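# Retract a sealant gun's rod while pressing its thumb plate

## Task

Draw the sealant gun's rod fully rearward. The rod can only slide back while the small thumb plate on it (just behind the handle) is held pushed toward the front of the gun. The gun must never enter or cross above the marked zones around the arms' bases, or the task fails. At the end the gun must sit on the table and not lean on any other object, and the result must hold without the robot holding it. Release the gun, move the grippers away, and then declare the job done, since it fails if you never say so.

## Robot and tools

Robot: two arms, left_arm and right_arm, each with six joints and a two-finger gripper. Names are labels only; left_arm sits on the +y side of the scene.

Frame: a single scene frame. Origin on the table top midway between the arms, +x out over the table, +z up. The state line lists, per arm, end_effector_position (metres) and end_effector_quat_wxyz. The position is the spot between the finger pads, about 1 cm behind the fingertips, and can be off, more so when the arm is stretched out. Fingers point along the gripper's +z and close along its y axis.

execute_actions takes "actions": a list that is empty or holds one item. An empty list only reports the current state. An item with "rows" (1 to 15 rows) and optional "steps" (1 to 15, default 15) is a motion; each step is 1/30 s, one row per step, the final row repeated if rows run out. An item with only "steps" (up to 300) is a wait with no new command; your own reply time counts toward it. Optional "pictures" (true/false) controls whether camera images come back. A refused call sends nothing.

Each row is one flat list of 14 numbers covering both arms, always all 14: left_arm waist, shoulder, elbow, wrist pitch, wrist yaw, wrist roll, grip; then the same seven for right_arm. The six joint values are absolute target angles in radians, in the same form as Joint positions prints them, not offsets. Stated ranges per arm: waist -2.618 to 3.054, shoulder 0.000 to 3.142, elbow 0.000 to 3.142, wrist pitch -1.571 to 1.571, wrist yaw -1.571 to 1.571, wrist roll -2.094 to 2.094. Real limits may sit 0.036 rad either side; a target more than 0.036 beyond a stated end, and further out than the current angle, gets the call refused. Targets past the real end are clipped there and a "joint sent to its limit" line may appear (possibly about an earlier action). The grip value is an absolute setting from -1 (closed) to +1 (fully open).

Motion limits: each step the joint target is kept within a lead of the measured angle (waist 0.202, shoulder 0.258, elbow 0.238, wrist pitch 0.573, wrist yaw and roll 0.522 rad), and if the targets would move a gripper more than 70 mm from where it is, all are scaled back. Far moves therefore take several calls. Friction may leave a joint up to about 0.031 rad short, and changes smaller than that may do nothing. Between calls the arms keep heading for the last row sent until they settle or a step is HELD.

Gripping: grip_measured is the finger motor on the -1..+1 scale. Pads meet near -0.94; each mm of object width adds about 0.0208. Pads stop on contact while the motor keeps going, so the reading barely shows a touch. Commanding below the width reading presses harder, up to roughly 50-62 N per pad (less for parts under about 5 mm). To keep a grip, keep sending the same closing number. Each gripper has a fixed bias up to about 0.02. Joint positions also gives the opening in metres (0.093 open to 0.000 closed, about 1 mm error); on a held rigid flat object it settles up to about 12 mm below the object's width.

Result lines: "joint command not followed" means the clearance check altered or blocked some joint targets on some steps; the rest of the row still ran. HELD marks steps where all or part of your row was not sent. Joint velocities are also listed per arm. MOTOR HOT warns at 75 °C; at 90 °C that arm is halted for 10 s (then this level is off on that arm for 5 minutes; after that a reading of 90 °C or more stops it again); at 100 °C the arm and its gripper go limp and drop. OVER-TEMPERATURE FAULT reports a stop. Holding loads for long heats motors, so avoid long static holds.

Cameras: cam_high, cam_low, cam_left_wrist, cam_right_wrist, each 504x504, returned in that order. Calibration lines give K, distortion and T_world_to_cam (world to camera, metres); real cameras may differ slightly, and changed numbers are listed with pictures. zoom_image takes "camera" (one of those names) and "region" [x0, y0, x1, y1] in pixels from the top-left, at most 504 by 504, and returns a sharper view of the latest image.

finished_scene takes "scene", the integer number of the current scene; it ends it irreversibly, reports success, and gives the next task if any. Call it once the rod is fully back, the gun rests alone on the table, and both grippers have released and withdrawn. Replying without a tool call ends everything.

Avoid: the gun entering or passing over the marked base zones, knocking anything off the table, leaving the gun propped on another object, the arms colliding or pushing on each other, drops, slams and very hard presses. Loose objects may occasionally get nudged by outside pushes, so check positions before acting.

Each tool is called after "Call:" in YAML: its name, and indented under it one key for each argument.

## Session

Call:
execute_actions:
  actions: []

Scene clock: 0.00 s of 4150.00 s.
left_arm: end_effector_position=(+0.2839, +0.3327, +0.1031) grip_measured=+0.982 end_effector_quat_wxyz=(+0.101, +0.735, +0.660, -0.114) | right_arm: end_effector_position=(+0.0631, +0.2091, +0.3097) grip_measured=+0.981 end_effector_quat_wxyz=(-0.639, +0.761, -0.007, -0.112)
Joint positions: left_arm=[ 0.235  1.727  1.338 -1.319  0.275  2.034  0.092] | right_arm=[ 1.045  1.477  1.134  0.153 -0.574 -1.493  0.092]
Joint velocities: left_arm=[ 0.002  0.002 -0.002  0.022  0.007 -0.022 -0.   ] | right_arm=[-0.022 -0.007 -0.007  0.022  0.037 -0.007 -0.   ]
Motor temperatures (°C, as the motors report them): left_arm=[25 40 28 28 27 25] | right_arm=[25 29 33 26 28 25]
camera_calibration (this result's frames):
cam_left_wrist: T_world_to_cam=[[-0.992577, 0.120058, -0.0194026, 0.24438], [0.117482, 0.9878, 0.102217, -0.334484], [0.0314378, 0.099179, -0.994573, 0.140477], [0, 0, 0, 1]] pos_world=[0.277445, 0.287131, 0.178647]
cam_right_wrist: T_world_to_cam=[[0.144267, 0.153523, 0.977557, -0.346912], [0.949463, -0.299773, -0.0930424, 0.0652683], [0.278761, 0.941577, -0.189012, -0.0733486], [0, 0, 0, 1]] pos_world=[0.00852491, 0.141888, 0.331335]

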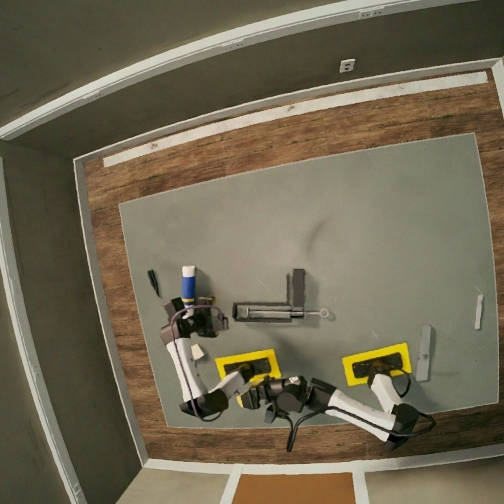

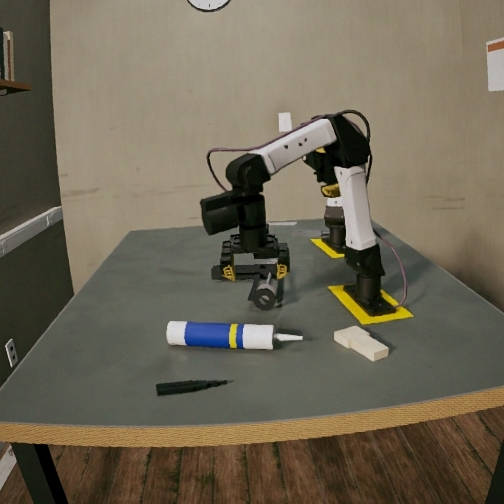

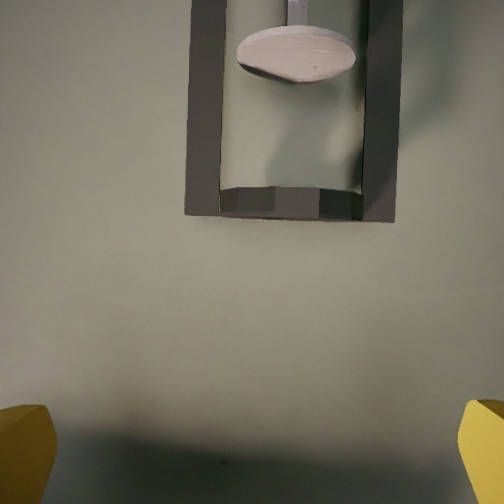

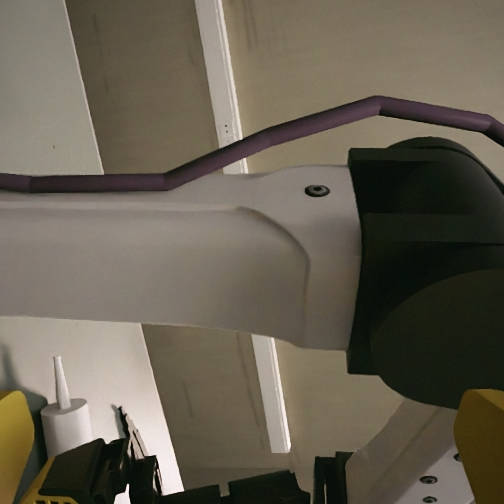

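Call:
zoom_image:
  camera: "cam_high"
  region: [210, 240, 450, 400]

Region (210, 240, 450, 400) of cam_high's 504x504 image, scaled by 2.100, with more detail than that image has.

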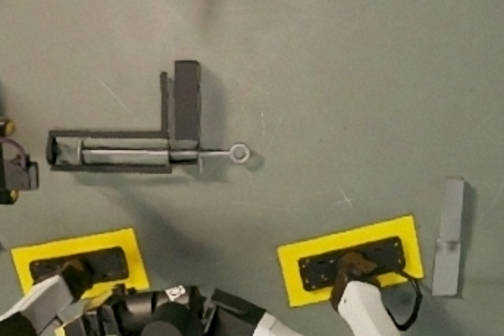

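Call:
execute_actions:
  actions:
    - {"rows":[[0.235,1.72,1.45,-1.3,0,1.0,1,0.2,1.5,1.3,-0.5,-0.32,0,0.2]],"steps":15}
  pictures: false

Call:
execute_actions:
  actions:
    - {"rows":[[0.0,1.72,1.45,-1.28,0,-0.71,1,0.1,1.6,1.3,-1.18,-0.32,2.0,0.2]],"steps":15}
  pictures: false

Call:
execute_actions:
  actions:
    - {"rows":[[-0.95,1.716,1.42,-1.275,0,-0.71,1,0.1,1.6,1.3,-1.18,-0.32,2.0,0.2]],"steps":15}
  pictures: false

Call:
execute_actions:
  actions:
    - {"steps":40}

Scene clock: 31.20 s of 4150.00 s.
left_arm: end_effector_position=(+0.2953, +0.3817, +0.1178) grip_measured=+0.983 end_effector_quat_wxyz=(-0.007, +0.358, +0.934, -0.017) | right_arm: end_effector_position=(+0.3439, -0.0265, +0.2504) grip_measured=+0.202 end_effector_quat_wxyz=(+0.450, -0.401, +0.782, +0.158)
Joint positions: left_arm=[ 0.233  1.728  1.431 -1.307  0.016  1.069  0.092] | right_arm=[ 0.282  1.481  1.275 -0.413 -0.35  -0.377  0.055]
Joint velocities: left_arm=[ 0.017 -0.007 -0.002  0.022 -0.051 -0.418 -0.001] | right_arm=[-1.648  0.017 -0.002 -0.432  0.256  2.498 -0.001]
Motor temperatures (°C, as the motors report them): left_arm=[25 42 31 28 27 25] | right_arm=[25 34 40 34 28 25]
Steps of this call (steps 1 to 90: nothing new was sent; then 27.70 s passed at rest; steps 91 to 105: all 15 steps of this action). Readings (joint positions):
91: left_arm=[0.234 1.728 1.350 -1.325 0.237 1.956] | right_arm=[1.032 1.477 1.154 0.096 -0.561 -1.441]
92: left_arm=[0.233 1.729 1.373 -1.326 0.189 1.856] | right_arm=[1.001 1.479 1.183 0.020 -0.538 -1.373]
94: left_arm=[0.233 1.728 1.414 -1.317 0.122 1.658] | right_arm=[0.910 1.480 1.230 -0.101 -0.488 -1.238]
98: left_arm=[0.233 1.728 1.431 -1.307 0.053 1.298] | right_arm=[0.701 1.480 1.271 -0.260 -0.416 -0.952]
105: the state above

Scene clock: 31.70 s of 4150.00 s.
left_arm: end_effector_position=(+0.3146, +0.3113, +0.1176) grip_measured=+0.983 end_effector_quat_wxyz=(-0.008, -0.234, +0.972, -0.002) | right_arm: end_effector_position=(+0.2540, -0.1287, +0.1297) grip_measured=+0.202 end_effector_quat_wxyz=(-0.028, +0.337, +0.926, +0.171)
Joint positions: left_arm=[-0.01   1.728  1.431 -1.289  0.007 -0.379  0.092] | right_arm=[ 0.105  1.596  1.292 -1.126 -0.32   0.933  0.055]
Joint velocities: left_arm=[-0.017 -0.007 -0.007  0.022 -0.022 -2.147 -0.001] | right_arm=[-0.027 -0.007 -0.012 -0.344  0.007  2.791 -0.   ]
Motor temperatures (°C, as the motors report them): left_arm=[25 42 31 28 27 25] | right_arm=[25 34 40 34 28 25]
Steps of this call (steps 1 to 15: all 15 steps of this action). Readings (joint positions):
1: left_arm=[0.213 1.728 1.431 -1.306 0.003 0.986] | right_arm=[0.230 1.487 1.280 -0.450 -0.342 -0.315]
2: left_arm=[0.168 1.728 1.431 -1.302 -0.007 0.885] | right_arm=[0.189 1.497 1.288 -0.502 -0.336 -0.255]
4: left_arm=[0.053 1.728 1.431 -1.292 -0.004 0.687] | right_arm=[0.137 1.524 1.292 -0.626 -0.327 -0.121]
8: left_arm=[-0.021 1.728 1.431 -1.289 0.011 0.295] | right_arm=[0.105 1.583 1.292 -0.924 -0.320 0.239]
15: the state above

Scene clock: 32.20 s of 4150.00 s.
left_arm: end_effector_position=(+0.2122, +0.0444, +0.1176) grip_measured=+0.983 end_effector_quat_wxyz=(+0.000, +0.084, +0.996, -0.007) | right_arm: end_effector_position=(+0.2447, -0.1307, +0.1285) grip_measured=+0.202 end_effector_quat_wxyz=(-0.116, +0.741, +0.650, +0.119)
Joint positions: left_arm=[-0.957  1.728  1.431 -1.264  0.01  -0.687  0.092] | right_arm=[ 0.105  1.596  1.292 -1.167 -0.32   1.93   0.055]
Joint velocities: left_arm=[-0.813  0.002 -0.007 -0.037  0.227 -0.037  0.   ] | right_arm=[-0.002 -0.012  0.012  0.007 -0.022  0.359  0.   ]
Motor temperatures (°C, as the motors report them): left_arm=[25 42 31 28 27 25] | right_arm=[25 34 40 34 28 25]
Steps of this call (steps 1 to 15: all 15 steps of this action). Readings (joint positions):
1: left_arm=[-0.029 1.728 1.431 -1.289 -0.005 -0.446] | right_arm=[0.105 1.596 1.292 -1.135 -0.320 1.032]
2: left_arm=[-0.073 1.728 1.431 -1.288 -0.014 -0.499] | right_arm=[0.105 1.596 1.292 -1.142 -0.320 1.131]
4: left_arm=[-0.205 1.728 1.431 -1.281 -0.015 -0.573] | right_arm=[0.105 1.596 1.292 -1.152 -0.320 1.330]
8: left_arm=[-0.499 1.728 1.431 -1.269 -0.009 -0.649] | right_arm=[0.105 1.596 1.292 -1.162 -0.320 1.694]
15: the state above

Scene clock: 33.53 s of 4150.00 s.
left_arm: end_effector_position=(+0.2124, +0.0446, +0.1176) grip_measured=+0.983 end_effector_quat_wxyz=(+0.002, +0.078, +0.997, -0.006) | right_arm: end_effector_position=(+0.2446, -0.1308, +0.1285) grip_measured=+0.202 end_effector_quat_wxyz=(-0.120, +0.761, +0.627, +0.115)
Joint positions: left_arm=[-0.958  1.728  1.431 -1.264  0.006 -0.701  0.092] | right_arm=[ 0.105  1.596  1.292 -1.167 -0.32   1.992  0.055]
Joint velocities: left_arm=[-0.007 -0.012 -0.012 -0.022 -0.037 -0.037  0.   ] | right_arm=[ 0.007  0.012 -0.012 -0.007  0.037 -0.022 -0.001]
Motor temperatures (°C, as the motors report them): left_arm=[25 42 31 28 27 25] | right_arm=[25 34 40 33 28 25]
Steps of this call (steps 1 to 30: the robot went on to your last target; steps 31 to 40: nothing new was sent). Readings (joint positions):
1: left_arm=[-0.975 1.728 1.431 -1.264 0.015 -0.689] | right_arm=[0.105 1.596 1.292 -1.167 -0.320 1.943]
2: left_arm=[-0.977 1.728 1.431 -1.264 0.016 -0.690] | right_arm=[0.105 1.596 1.292 -1.167 -0.320 1.953]
4: left_arm=[-0.968 1.728 1.431 -1.264 0.013 -0.694] | right_arm=[0.105 1.596 1.292 -1.167 -0.320 1.967]
8: left_arm=[-0.958 1.728 1.431 -1.264 0.008 -0.698] | right_arm=[0.105 1.596 1.292 -1.167 -0.320 1.982]
40: the state above
All arms were judged still, so your last target was given up. Only a new action makes them travel on or press farther. Fingers that are still opening or closing keep moving.
camera_calibration (this result's frames):
cam_left_wrist: T_world_to_cam=[[-0.173251, -0.984865, -0.00493517, 0.0818715], [-0.905772, 0.157366, 0.393464, 0.177148], [-0.386732, 0.0726382, -0.919327, 0.26689], [0, 0, 0, 1]] pos_world=[0.277855, 0.033369, 0.176062]
cam_right_wrist: T_world_to_cam=[[-0.984945, 0.16181, 0.0608389, 0.251304], [0.157512, 0.695015, 0.70153, -0.0041251], [0.0712305, 0.700551, -0.710038, 0.247981], [0, 0, 0, 1]] pos_world=[0.230507, -0.21152, 0.163681]

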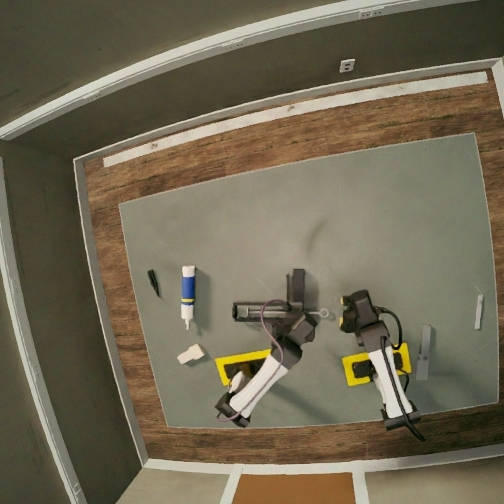

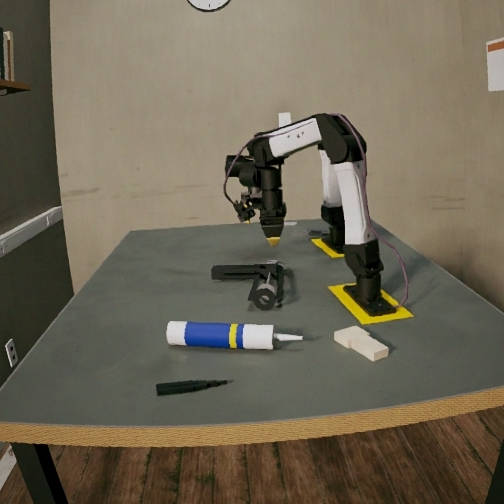

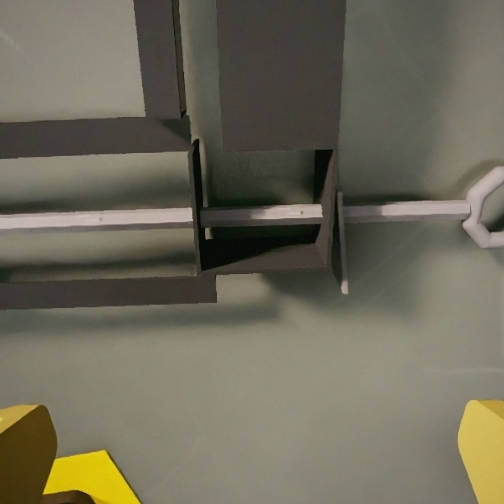

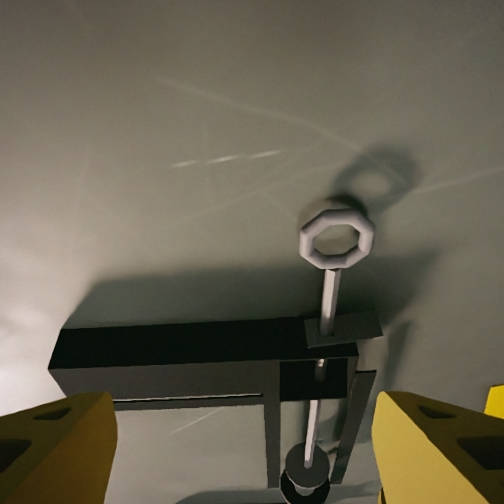

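Call:
execute_actions:
  actions:
    - {"rows":[[-0.955,1.77,1.35,-1.13,0,-0.7,1,0.1,1.6,1.3,-1.18,-0.32,2.0,0.2],[-0.955,1.77,1.35,-1.13,0,-0.7,1,0.1,1.6,1.3,-1.18,-0.32,2.0,0.2],[-0.955,1.81,1.265,-1.04,0,-0.7,1,0.1,1.6,1.3,-1.18,-0.32,2.0,0.2]],"steps":15}
  pictures: false

Call:
execute_actions:
  actions:
    - {"steps":10}

Scene clock: 44.83 s of 4150.00 s.
left_arm: end_effector_position=(+0.2122, +0.0450, +0.0495) grip_measured=+0.983 end_effector_quat_wxyz=(-0.018, +0.077, +0.997, +0.013) | right_arm: end_effector_position=(+0.2446, -0.1308, +0.1285) grip_measured=+0.202 end_effector_quat_wxyz=(-0.120, +0.761, +0.627, +0.115)
Joint positions: left_arm=[-0.958  1.823  1.27  -1.062  0.006 -0.701  0.092] | right_arm=[ 0.105  1.596  1.292 -1.167 -0.32   1.992  0.055]
Joint velocities: left_arm=[-0.012 -0.022  0.017  0.022  0.037 -0.022  0.   ] | right_arm=[-0.012 -0.002 -0.017  0.037  0.051  0.007 -0.   ]
Motor temperatures (°C, as the motors report them): left_arm=[25 44 31 28 27 25] | right_arm=[25 34 41 31 28 25]
Steps of this call (steps 1 to 90: nothing new was sent; then 7.80 s passed at rest; steps 91 to 105: all 15 steps of this action). Readings (joint positions):
91: left_arm=[-0.958 1.728 1.421 -1.247 0.006 -0.701] | right_arm=[0.105 1.596 1.292 -1.167 -0.320 1.992]
92: left_arm=[-0.958 1.731 1.407 -1.224 0.006 -0.701] | right_arm=[0.105 1.596 1.292 -1.167 -0.320 1.992]
94: left_arm=[-0.958 1.751 1.348 -1.156 0.006 -0.701] | right_arm=[0.105 1.596 1.292 -1.167 -0.320 1.992]
98: left_arm=[-0.958 1.818 1.275 -1.099 0.006 -0.701] | right_arm=[0.105 1.596 1.292 -1.167 -0.320 1.992]
105: the state above

Scene clock: 45.17 s of 4150.00 s.
left_arm: end_effector_position=(+0.2136, +0.0434, +0.0495) grip_measured=+0.983 end_effector_quat_wxyz=(-0.015, +0.077, +0.997, +0.010) | right_arm: end_effector_position=(+0.2446, -0.1308, +0.1285) grip_measured=+0.202 end_effector_quat_wxyz=(-0.120, +0.761, +0.627, +0.115)
Joint positions: left_arm=[-0.958  1.823  1.27  -1.054  0.006 -0.701  0.092] | right_arm=[ 0.105  1.596  1.292 -1.167 -0.32   1.992  0.055]
Joint velocities: left_arm=[ 0.002 -0.017 -0.012 -0.022 -0.007 -0.007 -0.   ] | right_arm=[ 0.002 -0.002  0.002 -0.037 -0.007 -0.037  0.   ]
Motor temperatures (°C, as the motors report them): left_arm=[25 44 31 28 27 25] | right_arm=[25 35 41 30 28 25]
Steps of this call (steps 1 to 10: the robot went on to your last target). Readings (joint positions):
1: left_arm=[-0.958 1.823 1.270 -1.060 0.006 -0.701] | right_arm=[0.105 1.596 1.292 -1.167 -0.320 1.992]
2: left_arm=[-0.958 1.823 1.270 -1.059 0.006 -0.701] | right_arm=[0.105 1.596 1.292 -1.167 -0.320 1.992]
4: left_arm=[-0.958 1.823 1.270 -1.056 0.006 -0.701] | right_arm=[0.105 1.596 1.292 -1.167 -0.320 1.992]
8: left_arm=[-0.958 1.823 1.270 -1.054 0.006 -0.701] | right_arm=[0.105 1.596 1.292 -1.167 -0.320 1.992]
10: the state above
camera_calibration (this result's frames):
cam_left_wrist: T_world_to_cam=[[-0.173835, -0.984186, -0.0340583, 0.0820703], [-0.893598, 0.143112, 0.425443, 0.201627], [-0.413841, 0.104391, -0.904344, 0.208433], [0, 0, 0, 1]] pos_world=[0.280698, 0.0301585, 0.105509]
cam_right_wrist: T_world_to_cam=[[-0.984879, 0.162164, 0.0609635, 0.251318], [0.15785, 0.694951, 0.701517, -0.00421441], [0.0713941, 0.700533, -0.71004, 0.247939], [0, 0, 0, 1]] pos_world=[0.230482, -0.211515, 0.163682]

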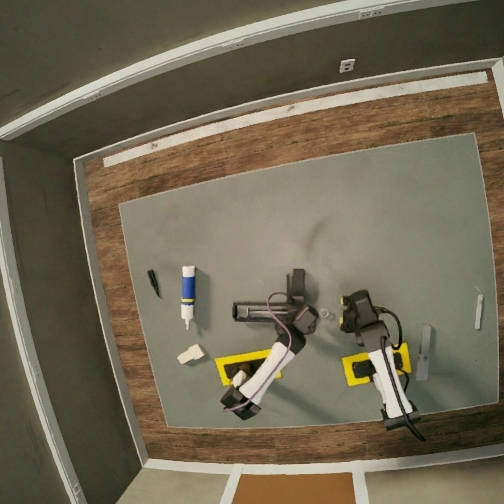

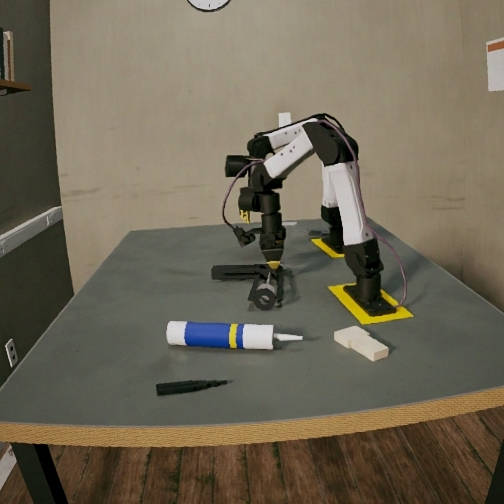

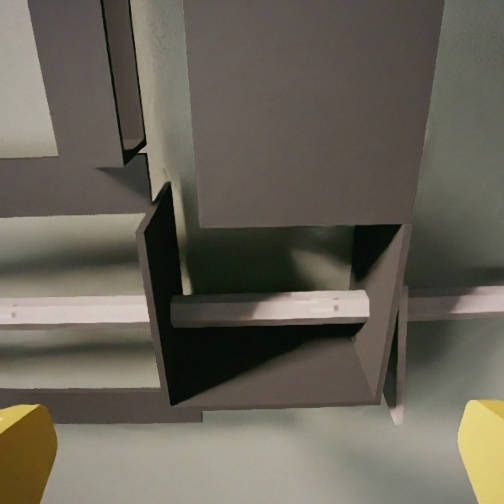

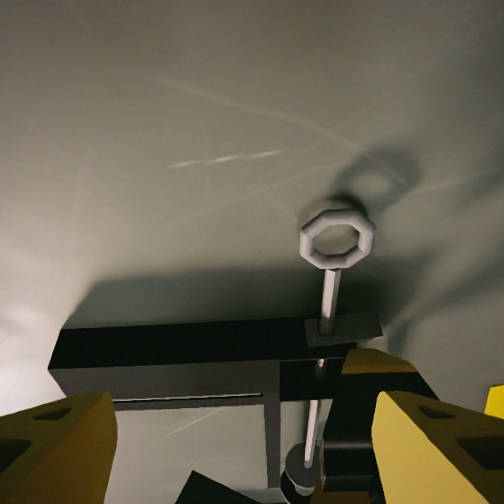

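Call:
execute_actions:
  actions:
    - {"rows":[[-0.925,1.86,1.32,-1.03,0,-0.7,1,0.1,1.6,1.3,-1.18,-0.32,2.0,0.2],[-0.925,1.86,1.32,-1.03,0,-0.7,1,0.1,1.6,1.3,-1.18,-0.32,2.0,0.2],[-0.925,1.86,1.32,-1.03,0,-0.7,1,0.1,1.6,1.3,-1.18,-0.32,2.0,0.2],[-0.925,1.86,1.32,-1.03,0,-0.7,1,0.1,1.6,1.3,-1.18,-0.32,2.0,0.2],[-0.925,1.86,1.32,-1.03,0,-0.7,1,0.1,1.6,1.3,-1.18,-0.32,2.0,0.2],[-0.925,1.86,1.32,-1.03,0,-0.7,1,0.1,1.6,1.3,-1.18,-0.32,2.0,0.2],[-0.925,1.86,1.32,-1.03,0,-0.7,1,0.1,1.6,1.3,-1.18,-0.32,2.0,0.2],[-0.925,1.865,1.27,-0.98,0,-0.7,1,0.1,1.6,1.3,-1.18,-0.32,2.0,0.2],[-0.925,1.865,1.235,-0.94,0,-0.7,1,0.1,1.6,1.3,-1.18,-0.32,2.0,0.2]],"steps":15}

Scene clock: 57.57 s of 4150.00 s.
left_arm: end_effector_position=(+0.2276, +0.0404, +0.0343) grip_measured=+0.983 end_effector_quat_wxyz=(-0.004, +0.065, +0.998, +0.001) | right_arm: end_effector_position=(+0.2446, -0.1308, +0.1285) grip_measured=+0.202 end_effector_quat_wxyz=(-0.120, +0.761, +0.627, +0.115)
Joint positions: left_arm=[-0.933  1.858  1.253 -0.972  0.005 -0.701  0.092] | right_arm=[ 0.105  1.596  1.292 -1.167 -0.32   1.992  0.055]
Joint velocities: left_arm=[-0.007  0.017 -0.012  0.11   0.066 -0.051 -0.   ] | right_arm=[-0.007  0.002 -0.012 -0.037 -0.11   0.007  0.001]
Motor temperatures (°C, as the motors report them): left_arm=[25 45 31 28 27 25] | right_arm=[25 35 42 29 28 25]
Steps of this call (steps 1 to 15: the robot went on to your last target; steps 16 to 90: nothing new was sent; then 8.90 s passed at rest; steps 91 to 105: all 15 steps of this action). Readings (joint positions):
91: left_arm=[-0.956 1.826 1.274 -1.054 0.006 -0.701] | right_arm=[0.105 1.596 1.292 -1.167 -0.320 1.992]
92: left_arm=[-0.952 1.833 1.282 -1.053 0.006 -0.701] | right_arm=[0.105 1.596 1.292 -1.167 -0.320 1.992]
94: left_arm=[-0.940 1.845 1.292 -1.045 0.006 -0.701] | right_arm=[0.105 1.596 1.292 -1.167 -0.320 1.992]
98: left_arm=[-0.933 1.851 1.294 -1.038 0.005 -0.701] | right_arm=[0.105 1.596 1.292 -1.167 -0.320 1.992]
105: the state above
camera_calibration (this result's frames):
cam_left_wrist: T_world_to_cam=[[-0.148134, -0.988817, -0.0172309, 0.0748263], [-0.905438, 0.128594, 0.404531, 0.225066], [-0.397792, 0.0755263, -0.914362, 0.198704], [0, 0, 0, 1]] pos_world=[0.29391, 0.03004, 0.0919305]
cam_right_wrist: T_world_to_cam=[[-0.984879, 0.162164, 0.0609635, 0.251318], [0.15785, 0.694951, 0.701517, -0.00421441], [0.0713941, 0.700533, -0.71004, 0.247939], [0, 0, 0, 1]] pos_world=[0.230482, -0.211515, 0.163682]

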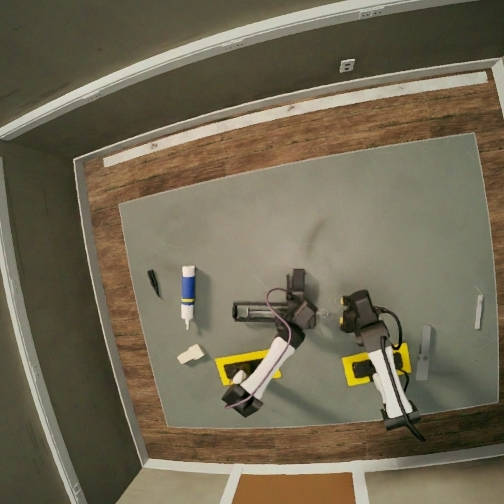

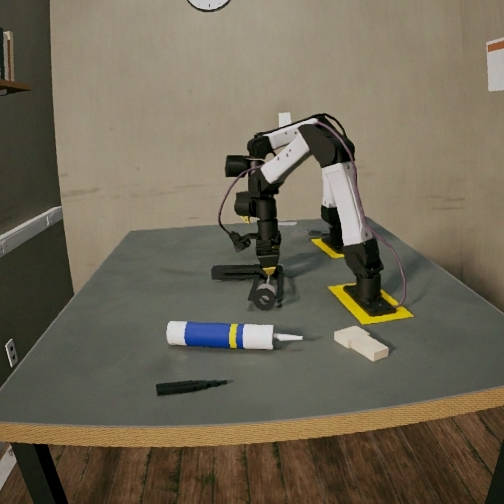

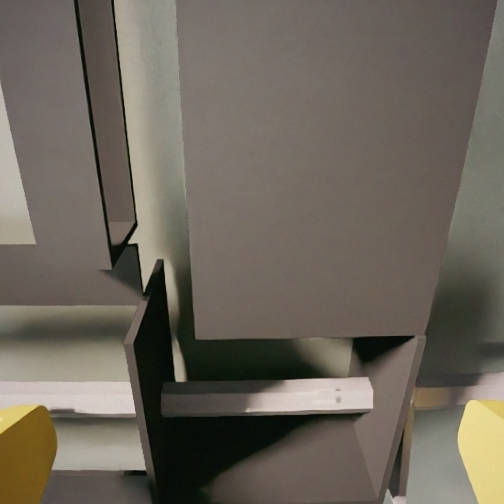

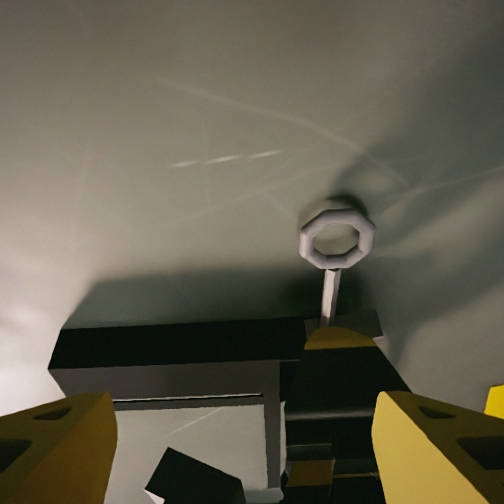

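Call:
execute_actions:
  actions:
    - {"rows":[[-0.97,1.825,1.22,-0.95,0,-0.7,1,0.1,1.6,1.3,-1.18,-0.32,2.0,0.2],[-0.97,1.825,1.22,-0.95,0,-0.7,1,0.1,1.6,1.3,-1.18,-0.32,2.0,0.2],[-0.97,1.825,1.22,-0.95,0,-0.7,1,0.1,1.6,1.3,-1.18,-0.32,2.0,0.2],[-0.97,1.825,1.22,-0.95,0,-0.7,1,0.1,1.6,1.3,-1.18,-0.32,2.0,0.2],[-0.97,1.825,1.22,-0.95,0,-0.7,1,0.1,1.6,1.3,-1.18,-0.32,2.0,0.2],[-0.97,1.825,1.22,-0.95,0,-0.7,1,0.1,1.6,1.3,-1.18,-0.32,2.0,0.2],[-0.97,1.835,1.17,-0.91,0,-0.7,1,0.1,1.6,1.3,-1.18,-0.32,2.0,0.2]],"steps":15}

Scene clock: 66.63 s of 4150.00 s.
left_arm: end_effector_position=(+0.2206, +0.0339, +0.0326) grip_measured=+0.983 end_effector_quat_wxyz=(+0.010, +0.081, +0.997, -0.009) | right_arm: end_effector_position=(+0.2446, -0.1308, +0.1285) grip_measured=+0.202 end_effector_quat_wxyz=(-0.120, +0.761, +0.627, +0.115)
Joint positions: left_arm=[-0.965  1.832  1.211 -0.922 -0.001 -0.7    0.092] | right_arm=[ 0.105  1.596  1.292 -1.167 -0.32   1.992  0.055]
Joint velocities: left_arm=[ 0.002  0.027  0.007  0.022 -0.037  0.007 -0.001] | right_arm=[-0.002  0.007  0.017 -0.066  0.007  0.037  0.   ]
Motor temperatures (°C, as the motors report them): left_arm=[25 45 31 28 27 25] | right_arm=[25 35 42 29 28 25]
Steps of this call (steps 1 to 30: the robot went on to your last target; steps 31 to 90: nothing new was sent; then 5.57 s passed at rest; steps 91 to 105: all 15 steps of this action). Readings (joint positions):
91: left_arm=[-0.935 1.857 1.251 -0.952 0.003 -0.701] | right_arm=[0.105 1.596 1.292 -1.167 -0.320 1.992]
92: left_arm=[-0.940 1.853 1.247 -0.952 0.003 -0.701] | right_arm=[0.105 1.596 1.292 -1.167 -0.320 1.992]
94: left_arm=[-0.954 1.846 1.242 -0.952 0.003 -0.701] | right_arm=[0.105 1.596 1.292 -1.167 -0.320 1.992]
98: left_arm=[-0.963 1.841 1.221 -0.934 0.002 -0.700] | right_arm=[0.105 1.596 1.292 -1.167 -0.320 1.992]
105: the state above
camera_calibration (this result's frames):
cam_left_wrist: T_world_to_cam=[[-0.180198, -0.98363, -0.0000580028, 0.0736746], [-0.911167, 0.166901, 0.37672, 0.22108], [-0.370544, 0.0679372, -0.926327, 0.189467], [0, 0, 0, 1]] pos_world=[0.284923, 0.0226982, 0.0922277]
cam_right_wrist: T_world_to_cam=[[-0.984879, 0.162164, 0.0609635, 0.251318], [0.15785, 0.694951, 0.701517, -0.00421441], [0.0713941, 0.700533, -0.71004, 0.247939], [0, 0, 0, 1]] pos_world=[0.230482, -0.211515, 0.163682]

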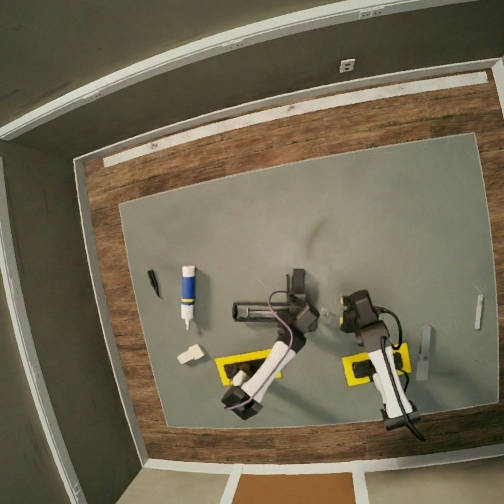

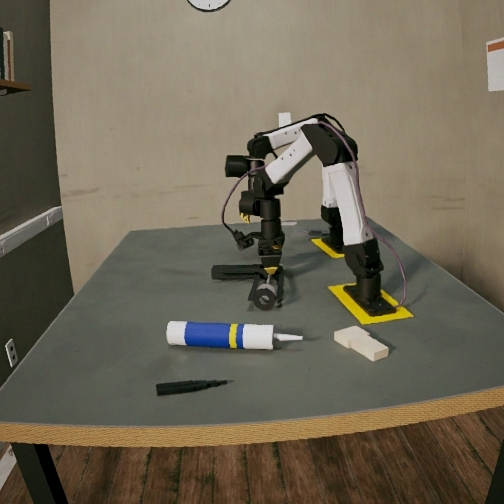

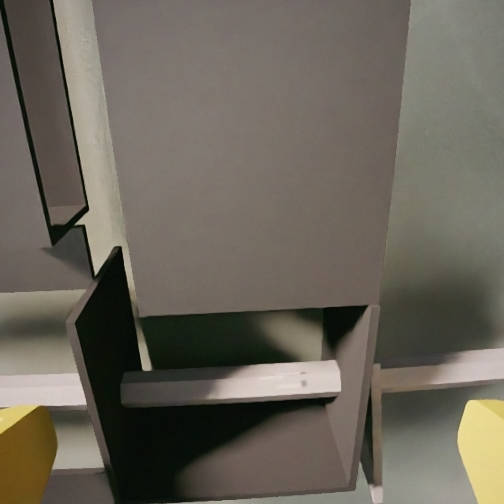

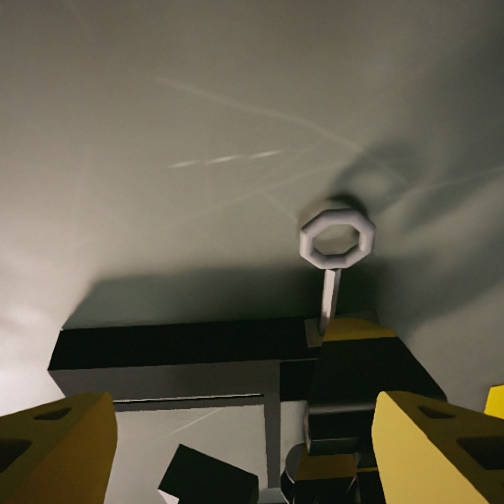

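Call:
execute_actions:
  actions:
    - {"rows":[[-0.97,1.835,1.19,-0.92,0,-0.7,0.6,0.1,1.6,1.3,-1.18,-0.32,2.0,0.2],[-0.97,1.835,1.19,-0.92,0,-0.7,0.4,0.1,1.6,1.3,-1.18,-0.32,2.0,0.2],[-0.97,1.835,1.19,-0.92,0,-0.7,0.4,0.1,1.6,1.3,-1.18,-0.32,2.0,0.2],[-0.97,1.835,1.19,-0.92,0,-0.7,0.3,0.1,1.6,1.3,-1.18,-0.32,2.0,0.2],[-0.97,1.835,1.19,-0.92,0,-0.7,0.2,0.15,1.62,1.3,-1.18,-0.32,2.0,0.2],[-0.97,1.835,1.19,-0.92,0,-0.7,0.1,0.2,1.64,1.3,-1.18,-0.32,2.03,0.2],[-0.97,1.835,1.19,-0.92,0,-0.7,0.0,0.25,1.66,1.3,-1.18,-0.32,2.05,0.2],[-0.97,1.835,1.19,-0.92,0,-0.7,-0.1,0.3,1.67,1.3,-1.18,-0.32,2.05,0.2],[-0.97,1.835,1.19,-0.92,0,-0.7,-0.2,0.36,1.68,1.3,-1.18,-0.32,2.05,0.2]],"steps":15}

Scene clock: 78.10 s of 4150.00 s.
left_arm: end_effector_position=(+0.2206, +0.0356, +0.0326) grip_measured=+0.026 end_effector_quat_wxyz=(+0.011, +0.080, +0.997, -0.005) | right_arm: end_effector_position=(+0.2041, -0.0598, +0.1076) grip_measured=+0.202 end_effector_quat_wxyz=(-0.151, +0.692, +0.703, +0.061)
Joint positions: left_arm=[-0.965  1.832  1.211 -0.928 -0.008 -0.702  0.046] | right_arm=[ 0.369  1.672  1.292 -1.169 -0.327  2.036  0.055]
Joint velocities: left_arm=[-0.007  0.007 -0.007 -0.037 -0.037  0.007 -0.001] | right_arm=[-0.051 -0.017 -0.012  0.022 -0.007  0.037  0.   ]
Motor temperatures (°C, as the motors report them): left_arm=[25 45 31 28 27 25] | right_arm=[25 36 42 28 28 25]
Steps of this call (steps 1 to 15: the robot went on to your last target; steps 16 to 90: nothing new was sent; then 7.97 s passed at rest; steps 91 to 105: all 15 steps of this action). Readings (joint positions):
91: left_arm=[-0.965 1.832 1.211 -0.924 -0.004 -0.700] | right_arm=[0.105 1.596 1.292 -1.167 -0.320 1.992]
92: left_arm=[-0.965 1.832 1.211 -0.927 -0.010 -0.700] | right_arm=[0.105 1.596 1.292 -1.167 -0.320 1.992]
94: left_arm=[-0.965 1.832 1.211 -0.927 -0.010 -0.700] | right_arm=[0.105 1.596 1.292 -1.167 -0.320 1.992]
98: left_arm=[-0.965 1.832 1.211 -0.928 -0.008 -0.702] | right_arm=[0.196 1.617 1.292 -1.168 -0.312 2.013]
105: the state above
camera_calibration (this result's frames):
cam_left_wrist: T_world_to_cam=[[-0.178156, -0.983966, -0.00841476, 0.0751717], [-0.912041, 0.161912, 0.376783, 0.221164], [-0.369379, 0.0748009, -0.926263, 0.188818], [0, 0, 0, 1]] pos_world=[0.284849, 0.0240336, 0.0921971]
cam_right_wrist: T_world_to_cam=[[-0.987475, -0.0564745, 0.14732, 0.179414], [0.0587724, 0.734869, 0.675658, -0.00702625], [-0.146418, 0.675853, -0.722346, 0.230559], [0, 0, 0, 1]] pos_world=[0.211338, -0.140529, 0.14486]

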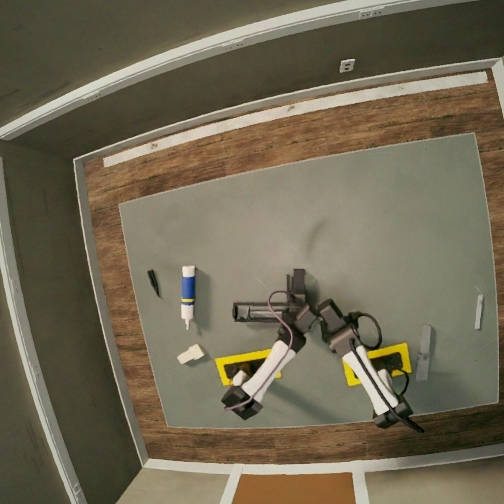

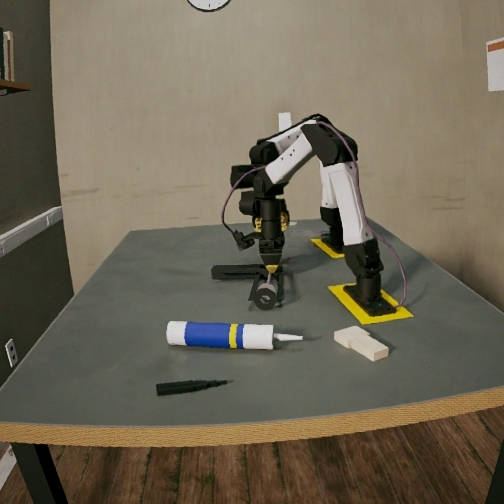

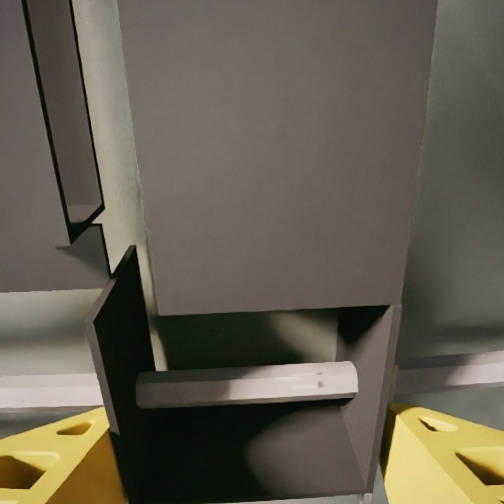

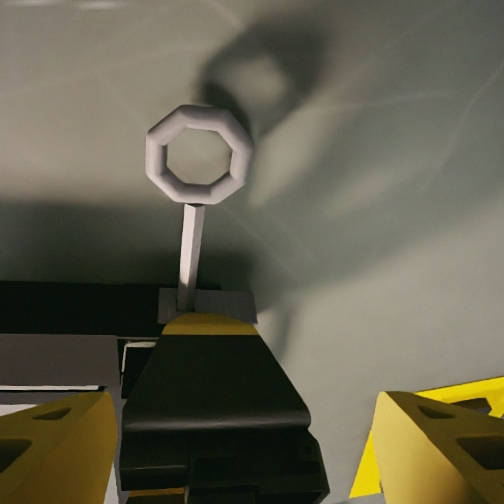

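Call:
execute_actions:
  actions:
    - {"rows":[[-0.97,1.835,1.19,-0.92,0,-0.7,-0.2,0.335,1.71,1.2,-1.06,-0.32,2.05,0.2],[-0.97,1.835,1.19,-0.92,0,-0.7,-0.2,0.335,1.71,1.2,-1.06,-0.32,2.05,0.2],[-0.97,1.835,1.19,-0.92,0,-0.7,-0.2,0.335,1.71,1.2,-1.06,-0.32,2.05,0.2],[-0.97,1.835,1.19,-0.92,0,-0.7,-0.2,0.335,1.75,1.11,-0.93,-0.32,2.05,0.2],[-0.97,1.835,1.19,-0.92,0,-0.7,-0.2,0.335,1.75,1.11,-0.93,-0.32,2.05,0.2],[-0.97,1.835,1.19,-0.92,0,-0.7,-0.2,0.335,1.79,1.05,-0.83,-0.32,2.05,0.2]],"steps":15}

Scene clock: 87.37 s of 4150.00 s.
left_arm: end_effector_position=(+0.2201, +0.0357, +0.0323) grip_measured=+0.026 end_effector_quat_wxyz=(+0.011, +0.082, +0.997, -0.004) | right_arm: end_effector_position=(+0.2094, -0.0676, +0.0243) grip_measured=+0.202 end_effector_quat_wxyz=(-0.153, +0.706, +0.689, +0.053)
Joint positions: left_arm=[-0.967  1.832  1.21  -0.928 -0.01  -0.699  0.046] | right_arm=[ 0.339  1.782  1.074 -0.86  -0.325  2.043  0.055]
Joint velocities: left_arm=[-0.002  0.012 -0.012 -0.066  0.007 -0.095 -0.   ] | right_arm=[ 0.007 -0.012  0.007  0.154  0.051 -0.022  0.001]
Motor temperatures (°C, as the motors report them): left_arm=[25 45 30 28 27 25] | right_arm=[25 36 42 28 28 25]
Steps of this call (steps 1 to 15: the robot went on to your last target; steps 16 to 90: nothing new was sent; then 5.77 s passed at rest; steps 91 to 105: all 15 steps of this action). Readings (joint positions):
91: left_arm=[-0.965 1.832 1.211 -0.928 -0.008 -0.702] | right_arm=[0.365 1.672 1.282 -1.154 -0.328 2.042]
92: left_arm=[-0.965 1.832 1.211 -0.928 -0.008 -0.702] | right_arm=[0.359 1.673 1.267 -1.133 -0.328 2.042]
94: left_arm=[-0.965 1.832 1.211 -0.928 -0.008 -0.702] | right_arm=[0.347 1.686 1.226 -1.087 -0.327 2.043]
98: left_arm=[-0.965 1.832 1.211 -0.928 -0.008 -0.702] | right_arm=[0.341 1.757 1.101 -0.947 -0.326 2.043]
105: the state above
camera_calibration (this result's frames):
cam_left_wrist: T_world_to_cam=[[-0.182599, -0.983126, -0.010964, 0.0761582], [-0.911685, 0.165134, 0.376246, 0.220603], [-0.368086, 0.0786979, -0.926455, 0.187952], [0, 0, 0, 1]] pos_world=[0.28421, 0.0236525, 0.0919636]
cam_right_wrist: T_world_to_cam=[[-0.985934, -0.018898, 0.166064, 0.198202], [0.0979783, 0.739604, 0.665873, 0.0469866], [-0.135405, 0.672777, -0.727349, 0.17399], [0, 0, 0, 1]] pos_world=[0.214369, -0.148063, 0.0623506]

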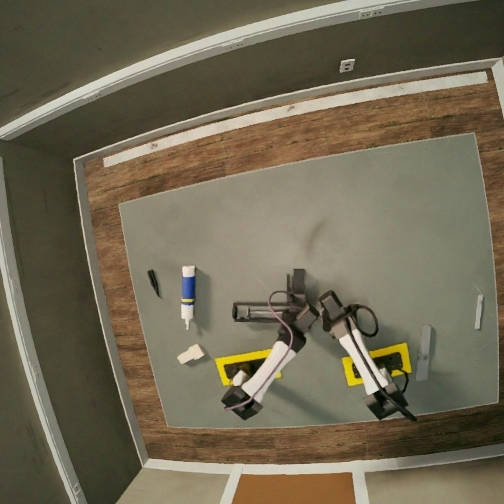

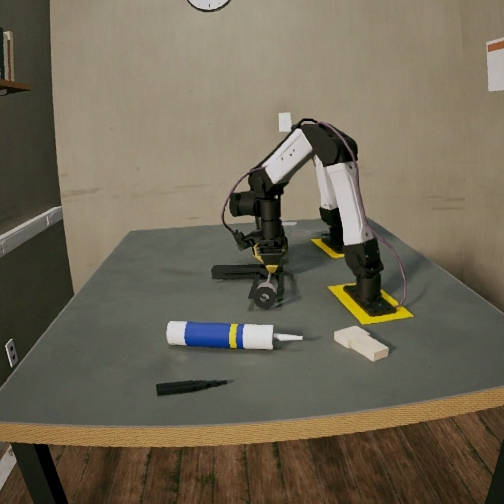

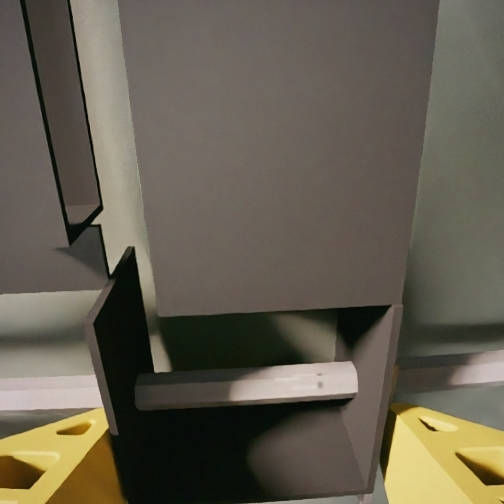

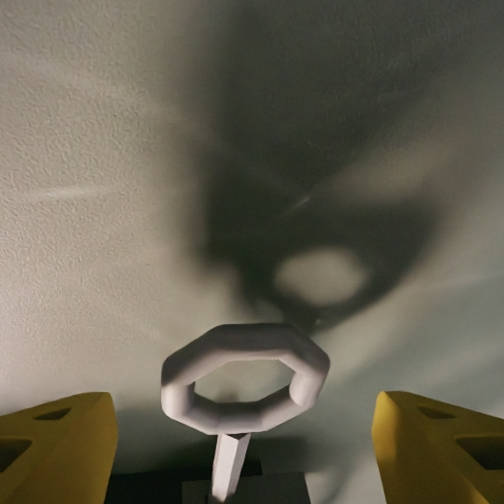

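Call:
execute_actions:
  actions:
    - {"rows":[[-0.97,1.835,1.19,-0.92,0,-0.7,-0.2,0.335,1.81,1.03,-0.8,-0.32,2.05,0.2],[-0.97,1.835,1.19,-0.92,0,-0.7,-0.2,0.335,1.81,1.03,-0.8,-0.32,2.05,0.2],[-0.97,1.835,1.19,-0.92,0,-0.7,-0.2,0.335,1.82,0.995,-0.77,-0.32,2.05,0.2],[-0.97,1.835,1.19,-0.92,0,-0.7,-0.2,0.335,1.82,0.995,-0.77,-0.32,2.05,0.2],[-0.97,1.835,1.19,-0.92,0,-0.7,-0.2,0.335,1.82,0.995,-0.77,-0.32,2.05,0.2],[-0.97,1.835,1.19,-0.92,0,-0.7,-0.2,0.335,1.82,0.995,-0.77,-0.32,2.05,0.2],[-0.97,1.835,1.19,-0.92,0,-0.7,-0.2,0.335,1.82,0.995,-0.77,-0.32,2.05,0.2],[-0.97,1.835,1.19,-0.92,0,-0.7,-0.2,0.335,1.82,0.995,-0.77,-0.32,2.05,0.2],[-0.97,1.835,1.19,-0.92,0,-0.7,-0.2,0.335,1.8,1.02,-0.77,-0.32,2.05,-0.1],[-0.97,1.835,1.19,-0.92,0,-0.7,-0.2,0.335,1.8,1.02,-0.77,-0.32,2.05,-0.2],[-0.97,1.835,1.19,-0.92,0,-0.7,-0.2,0.335,1.8,1.02,-0.77,-0.32,2.05,-0.3],[-0.97,1.835,1.19,-0.92,0,-0.7,-0.2,0.335,1.8,1.02,-0.77,-0.32,2.05,-0.4],[-0.97,1.835,1.19,-0.92,0,-0.7,-0.2,0.335,1.8,1.02,-0.77,-0.32,2.05,-0.55]],"steps":15}

Scene clock: 99.33 s of 4150.00 s.
left_arm: end_effector_position=(+0.2201, +0.0354, +0.0323) grip_measured=+0.026 end_effector_quat_wxyz=(+0.011, +0.079, +0.997, -0.005) | right_arm: end_effector_position=(+0.2085, -0.0675, +0.0107) grip_measured=-0.380 end_effector_quat_wxyz=(-0.153, +0.707, +0.688, +0.059)
Joint positions: left_arm=[-0.967  1.832  1.21  -0.927 -0.009 -0.706  0.046] | right_arm=[ 0.339  1.796  1.029 -0.789 -0.329  2.047  0.027]
Joint velocities: left_arm=[-0.012  0.002 -0.017  0.037 -0.022 -0.037 -0.001] | right_arm=[-0.007  0.002 -0.002 -0.081 -0.007 -0.007  0.001]
Motor temperatures (°C, as the motors report them): left_arm=[25 45 30 28 27 25] | right_arm=[25 37 41 28 28 25]
Steps of this call (steps 1 to 30: the robot went on to your last target; steps 31 to 90: nothing new was sent; then 8.47 s passed at rest; steps 91 to 105: all 15 steps of this action). Readings (joint positions):
91: left_arm=[-0.967 1.832 1.210 -0.928 -0.010 -0.699] | right_arm=[0.339 1.782 1.072 -0.833 -0.325 2.043]
92: left_arm=[-0.967 1.832 1.210 -0.928 -0.010 -0.699] | right_arm=[0.339 1.783 1.068 -0.827 -0.325 2.043]
94: left_arm=[-0.967 1.832 1.210 -0.928 -0.010 -0.699] | right_arm=[0.339 1.786 1.049 -0.804 -0.325 2.043]
98: left_arm=[-0.967 1.832 1.210 -0.928 -0.010 -0.699] | right_arm=[0.339 1.796 1.029 -0.791 -0.326 2.043]
105: the state above
camera_calibration (this result's frames):
cam_left_wrist: T_world_to_cam=[[-0.176623, -0.984235, -0.00921458, 0.0745014], [-0.912602, 0.160247, 0.376137, 0.221065], [-0.368731, 0.0748438, -0.926518, 0.188275], [0, 0, 0, 1]] pos_world=[0.284326, 0.0238106, 0.0919761]
cam_right_wrist: T_world_to_cam=[[-0.987305, -0.0156406, 0.158061, 0.2002], [0.0961105, 0.733449, 0.672915, 0.0559224], [-0.126455, 0.679564, -0.722635, 0.16252], [0, 0, 0, 1]] pos_world=[0.212835, -0.148328, 0.048168]

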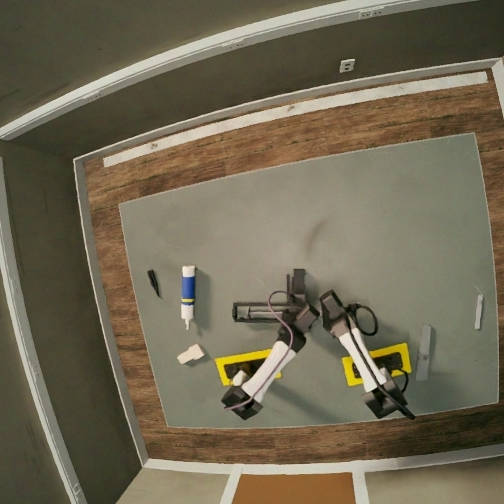

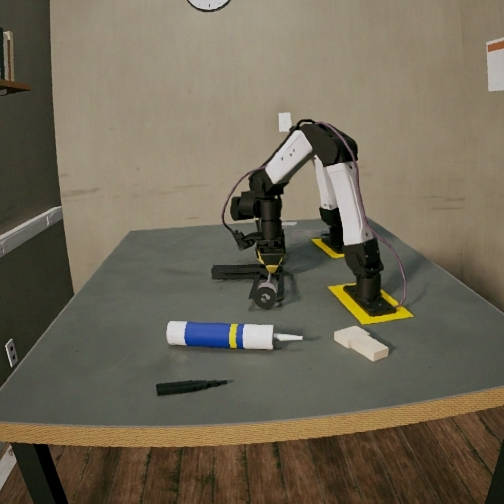

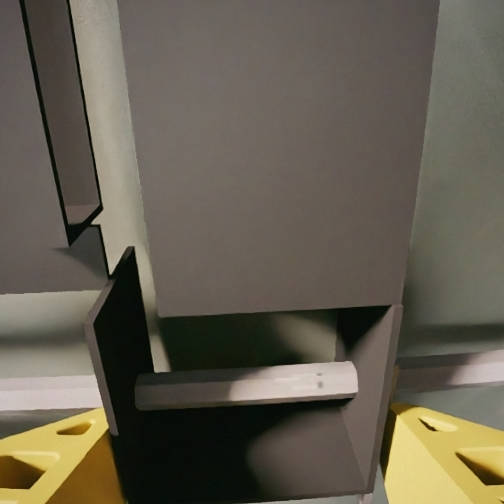

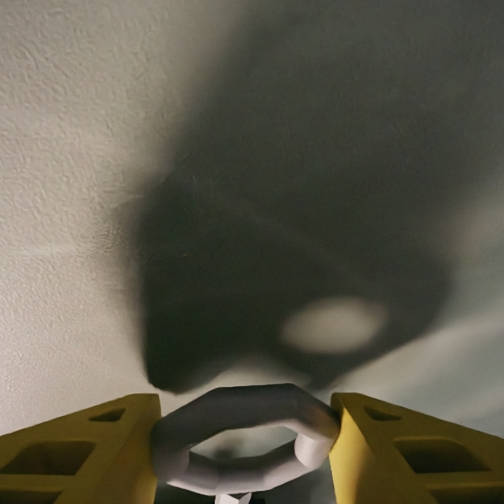

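Call:
execute_actions:
  actions:
    - {"rows":[[-0.96,1.835,1.2,-0.92,0,-0.7,-0.2,0.31,1.775,1.0,-0.77,-0.32,2.02,-0.55],[-0.96,1.835,1.2,-0.92,0,-0.7,-0.2,0.295,1.765,0.985,-0.77,-0.32,2.0,-0.55],[-0.96,1.835,1.2,-0.92,0,-0.7,-0.2,0.28,1.755,0.97,-0.77,-0.32,1.99,-0.55],[-0.96,1.835,1.2,-0.92,0,-0.7,-0.2,0.265,1.745,0.955,-0.77,-0.32,1.975,-0.55],[-0.96,1.835,1.2,-0.92,0,-0.7,-0.2,0.25,1.73,0.94,-0.77,-0.32,1.96,-0.55],[-0.96,1.835,1.2,-0.92,0,-0.7,-0.2,0.235,1.72,0.93,-0.77,-0.32,1.945,-0.55],[-0.96,1.835,1.2,-0.92,0,-0.7,-0.2,0.22,1.71,0.915,-0.765,-0.32,1.93,-0.55],[-0.96,1.835,1.2,-0.92,0,-0.7,-0.2,0.205,1.7,0.9,-0.765,-0.32,1.915,-0.55],[-0.96,1.835,1.2,-0.92,0,-0.7,-0.2,0.19,1.685,0.89,-0.765,-0.32,1.9,-0.55],[-0.96,1.835,1.2,-0.92,0,-0.7,-0.2,0.175,1.675,0.875,-0.76,-0.32,1.885,-0.55],[-0.96,1.835,1.2,-0.92,0,-0.7,-0.2,0.16,1.665,0.865,-0.76,-0.32,1.87,-0.55],[-0.96,1.835,1.2,-0.92,0,-0.7,-0.2,0.145,1.655,0.855,-0.76,-0.32,1.855,-0.55],[-0.96,1.835,1.2,-0.92,0,-0.7,-0.2,0.13,1.645,0.845,-0.76,-0.32,1.84,-0.55],[-0.96,1.835,1.2,-0.92,0,-0.7,-0.2,0.115,1.635,0.835,-0.76,-0.32,1.825,-0.55],[-0.96,1.835,1.2,-0.92,0,-0.7,-0.2,0.1,1.625,0.825,-0.76,-0.32,1.81,-0.55]],"steps":15}

Scene clock: 119.07 s of 4150.00 s.
left_arm: end_effector_position=(+0.2197, +0.0237, +0.0348) grip_measured=+0.026 end_effector_quat_wxyz=(+0.019, +0.086, +0.996, -0.025) | right_arm: end_effector_position=(+0.2038, -0.1049, +0.0162) grip_measured=-0.380 end_effector_quat_wxyz=(-0.177, +0.702, +0.678, +0.123)
Joint positions: left_arm=[-0.982  1.825  1.21  -0.893  0.008 -0.708  0.046] | right_arm=[ 0.165  1.669  0.871 -0.72  -0.433  1.891  0.027]
Joint velocities: left_arm=[-0.012 -0.046 -0.007  0.007  0.066  0.022  0.001] | right_arm=[-0.393 -0.295 -0.3    0.022 -0.154 -0.418 -0.001]
Motor temperatures (°C, as the motors report them): left_arm=[25 45 30 28 27 25] | right_arm=[25 38 40 28 28 25]
Steps of this call (steps 1 to 15: the robot went on to your last target; steps 16 to 90: nothing new was sent; then 16.23 s passed at rest; steps 91 to 105: all 15 steps of this action). Readings (joint positions):
91: left_arm=[-0.967 1.832 1.210 -0.926 -0.008 -0.706] | right_arm=[0.337 1.796 1.029 -0.789 -0.330 2.045]
92: left_arm=[-0.967 1.832 1.210 -0.924 -0.007 -0.707] | right_arm=[0.331 1.793 1.025 -0.788 -0.333 2.039]
94: left_arm=[-0.967 1.833 1.210 -0.913 0.003 -0.707] | right_arm=[0.311 1.778 1.006 -0.779 -0.348 2.024]
98: left_arm=[-0.974 1.831 1.210 -0.903 0.005 -0.707] | right_arm=[0.264 1.740 0.956 -0.743 -0.392 1.982]
105: the state above
camera_calibration (this result's frames):
cam_left_wrist: T_world_to_cam=[[-0.189459, -0.981445, 0.0295001, 0.0644103], [-0.915152, 0.18739, 0.356905, 0.222251], [-0.355811, 0.0406218, -0.933675, 0.18954], [0, 0, 0, 1]] pos_world=[0.283037, 0.0138683, 0.095746]
cam_right_wrist: T_world_to_cam=[[-0.994738, -0.00803913, 0.102132, 0.197298], [0.0732876, 0.640755, 0.764239, 0.0735797], [-0.0715852, 0.767703, -0.636794, 0.187973], [0, 0, 0, 1]] pos_world=[0.204324, -0.189868, 0.0433172]

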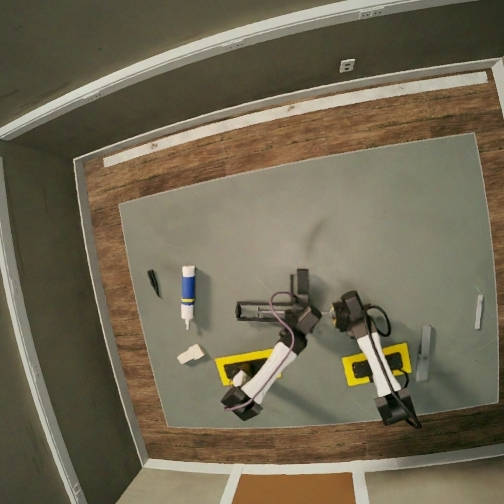

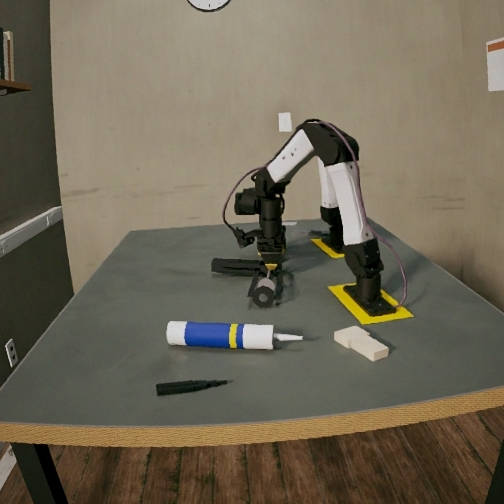

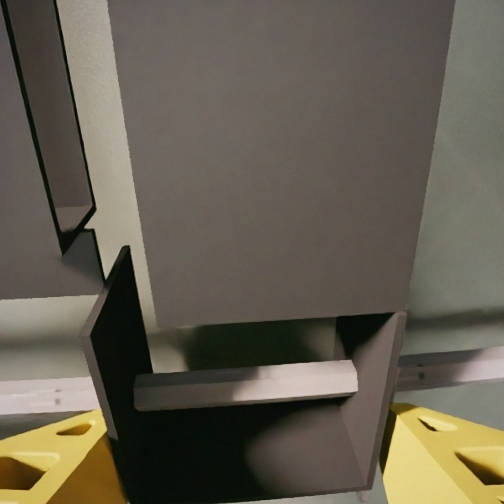

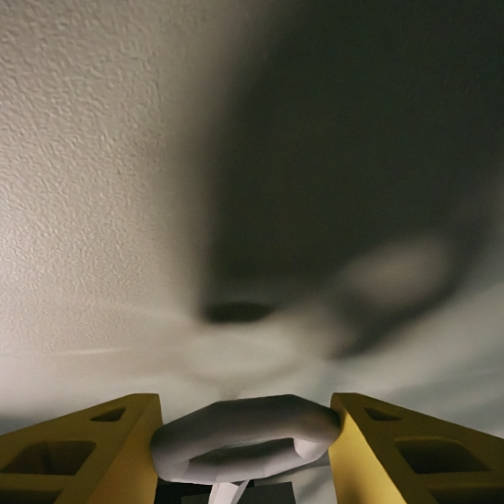

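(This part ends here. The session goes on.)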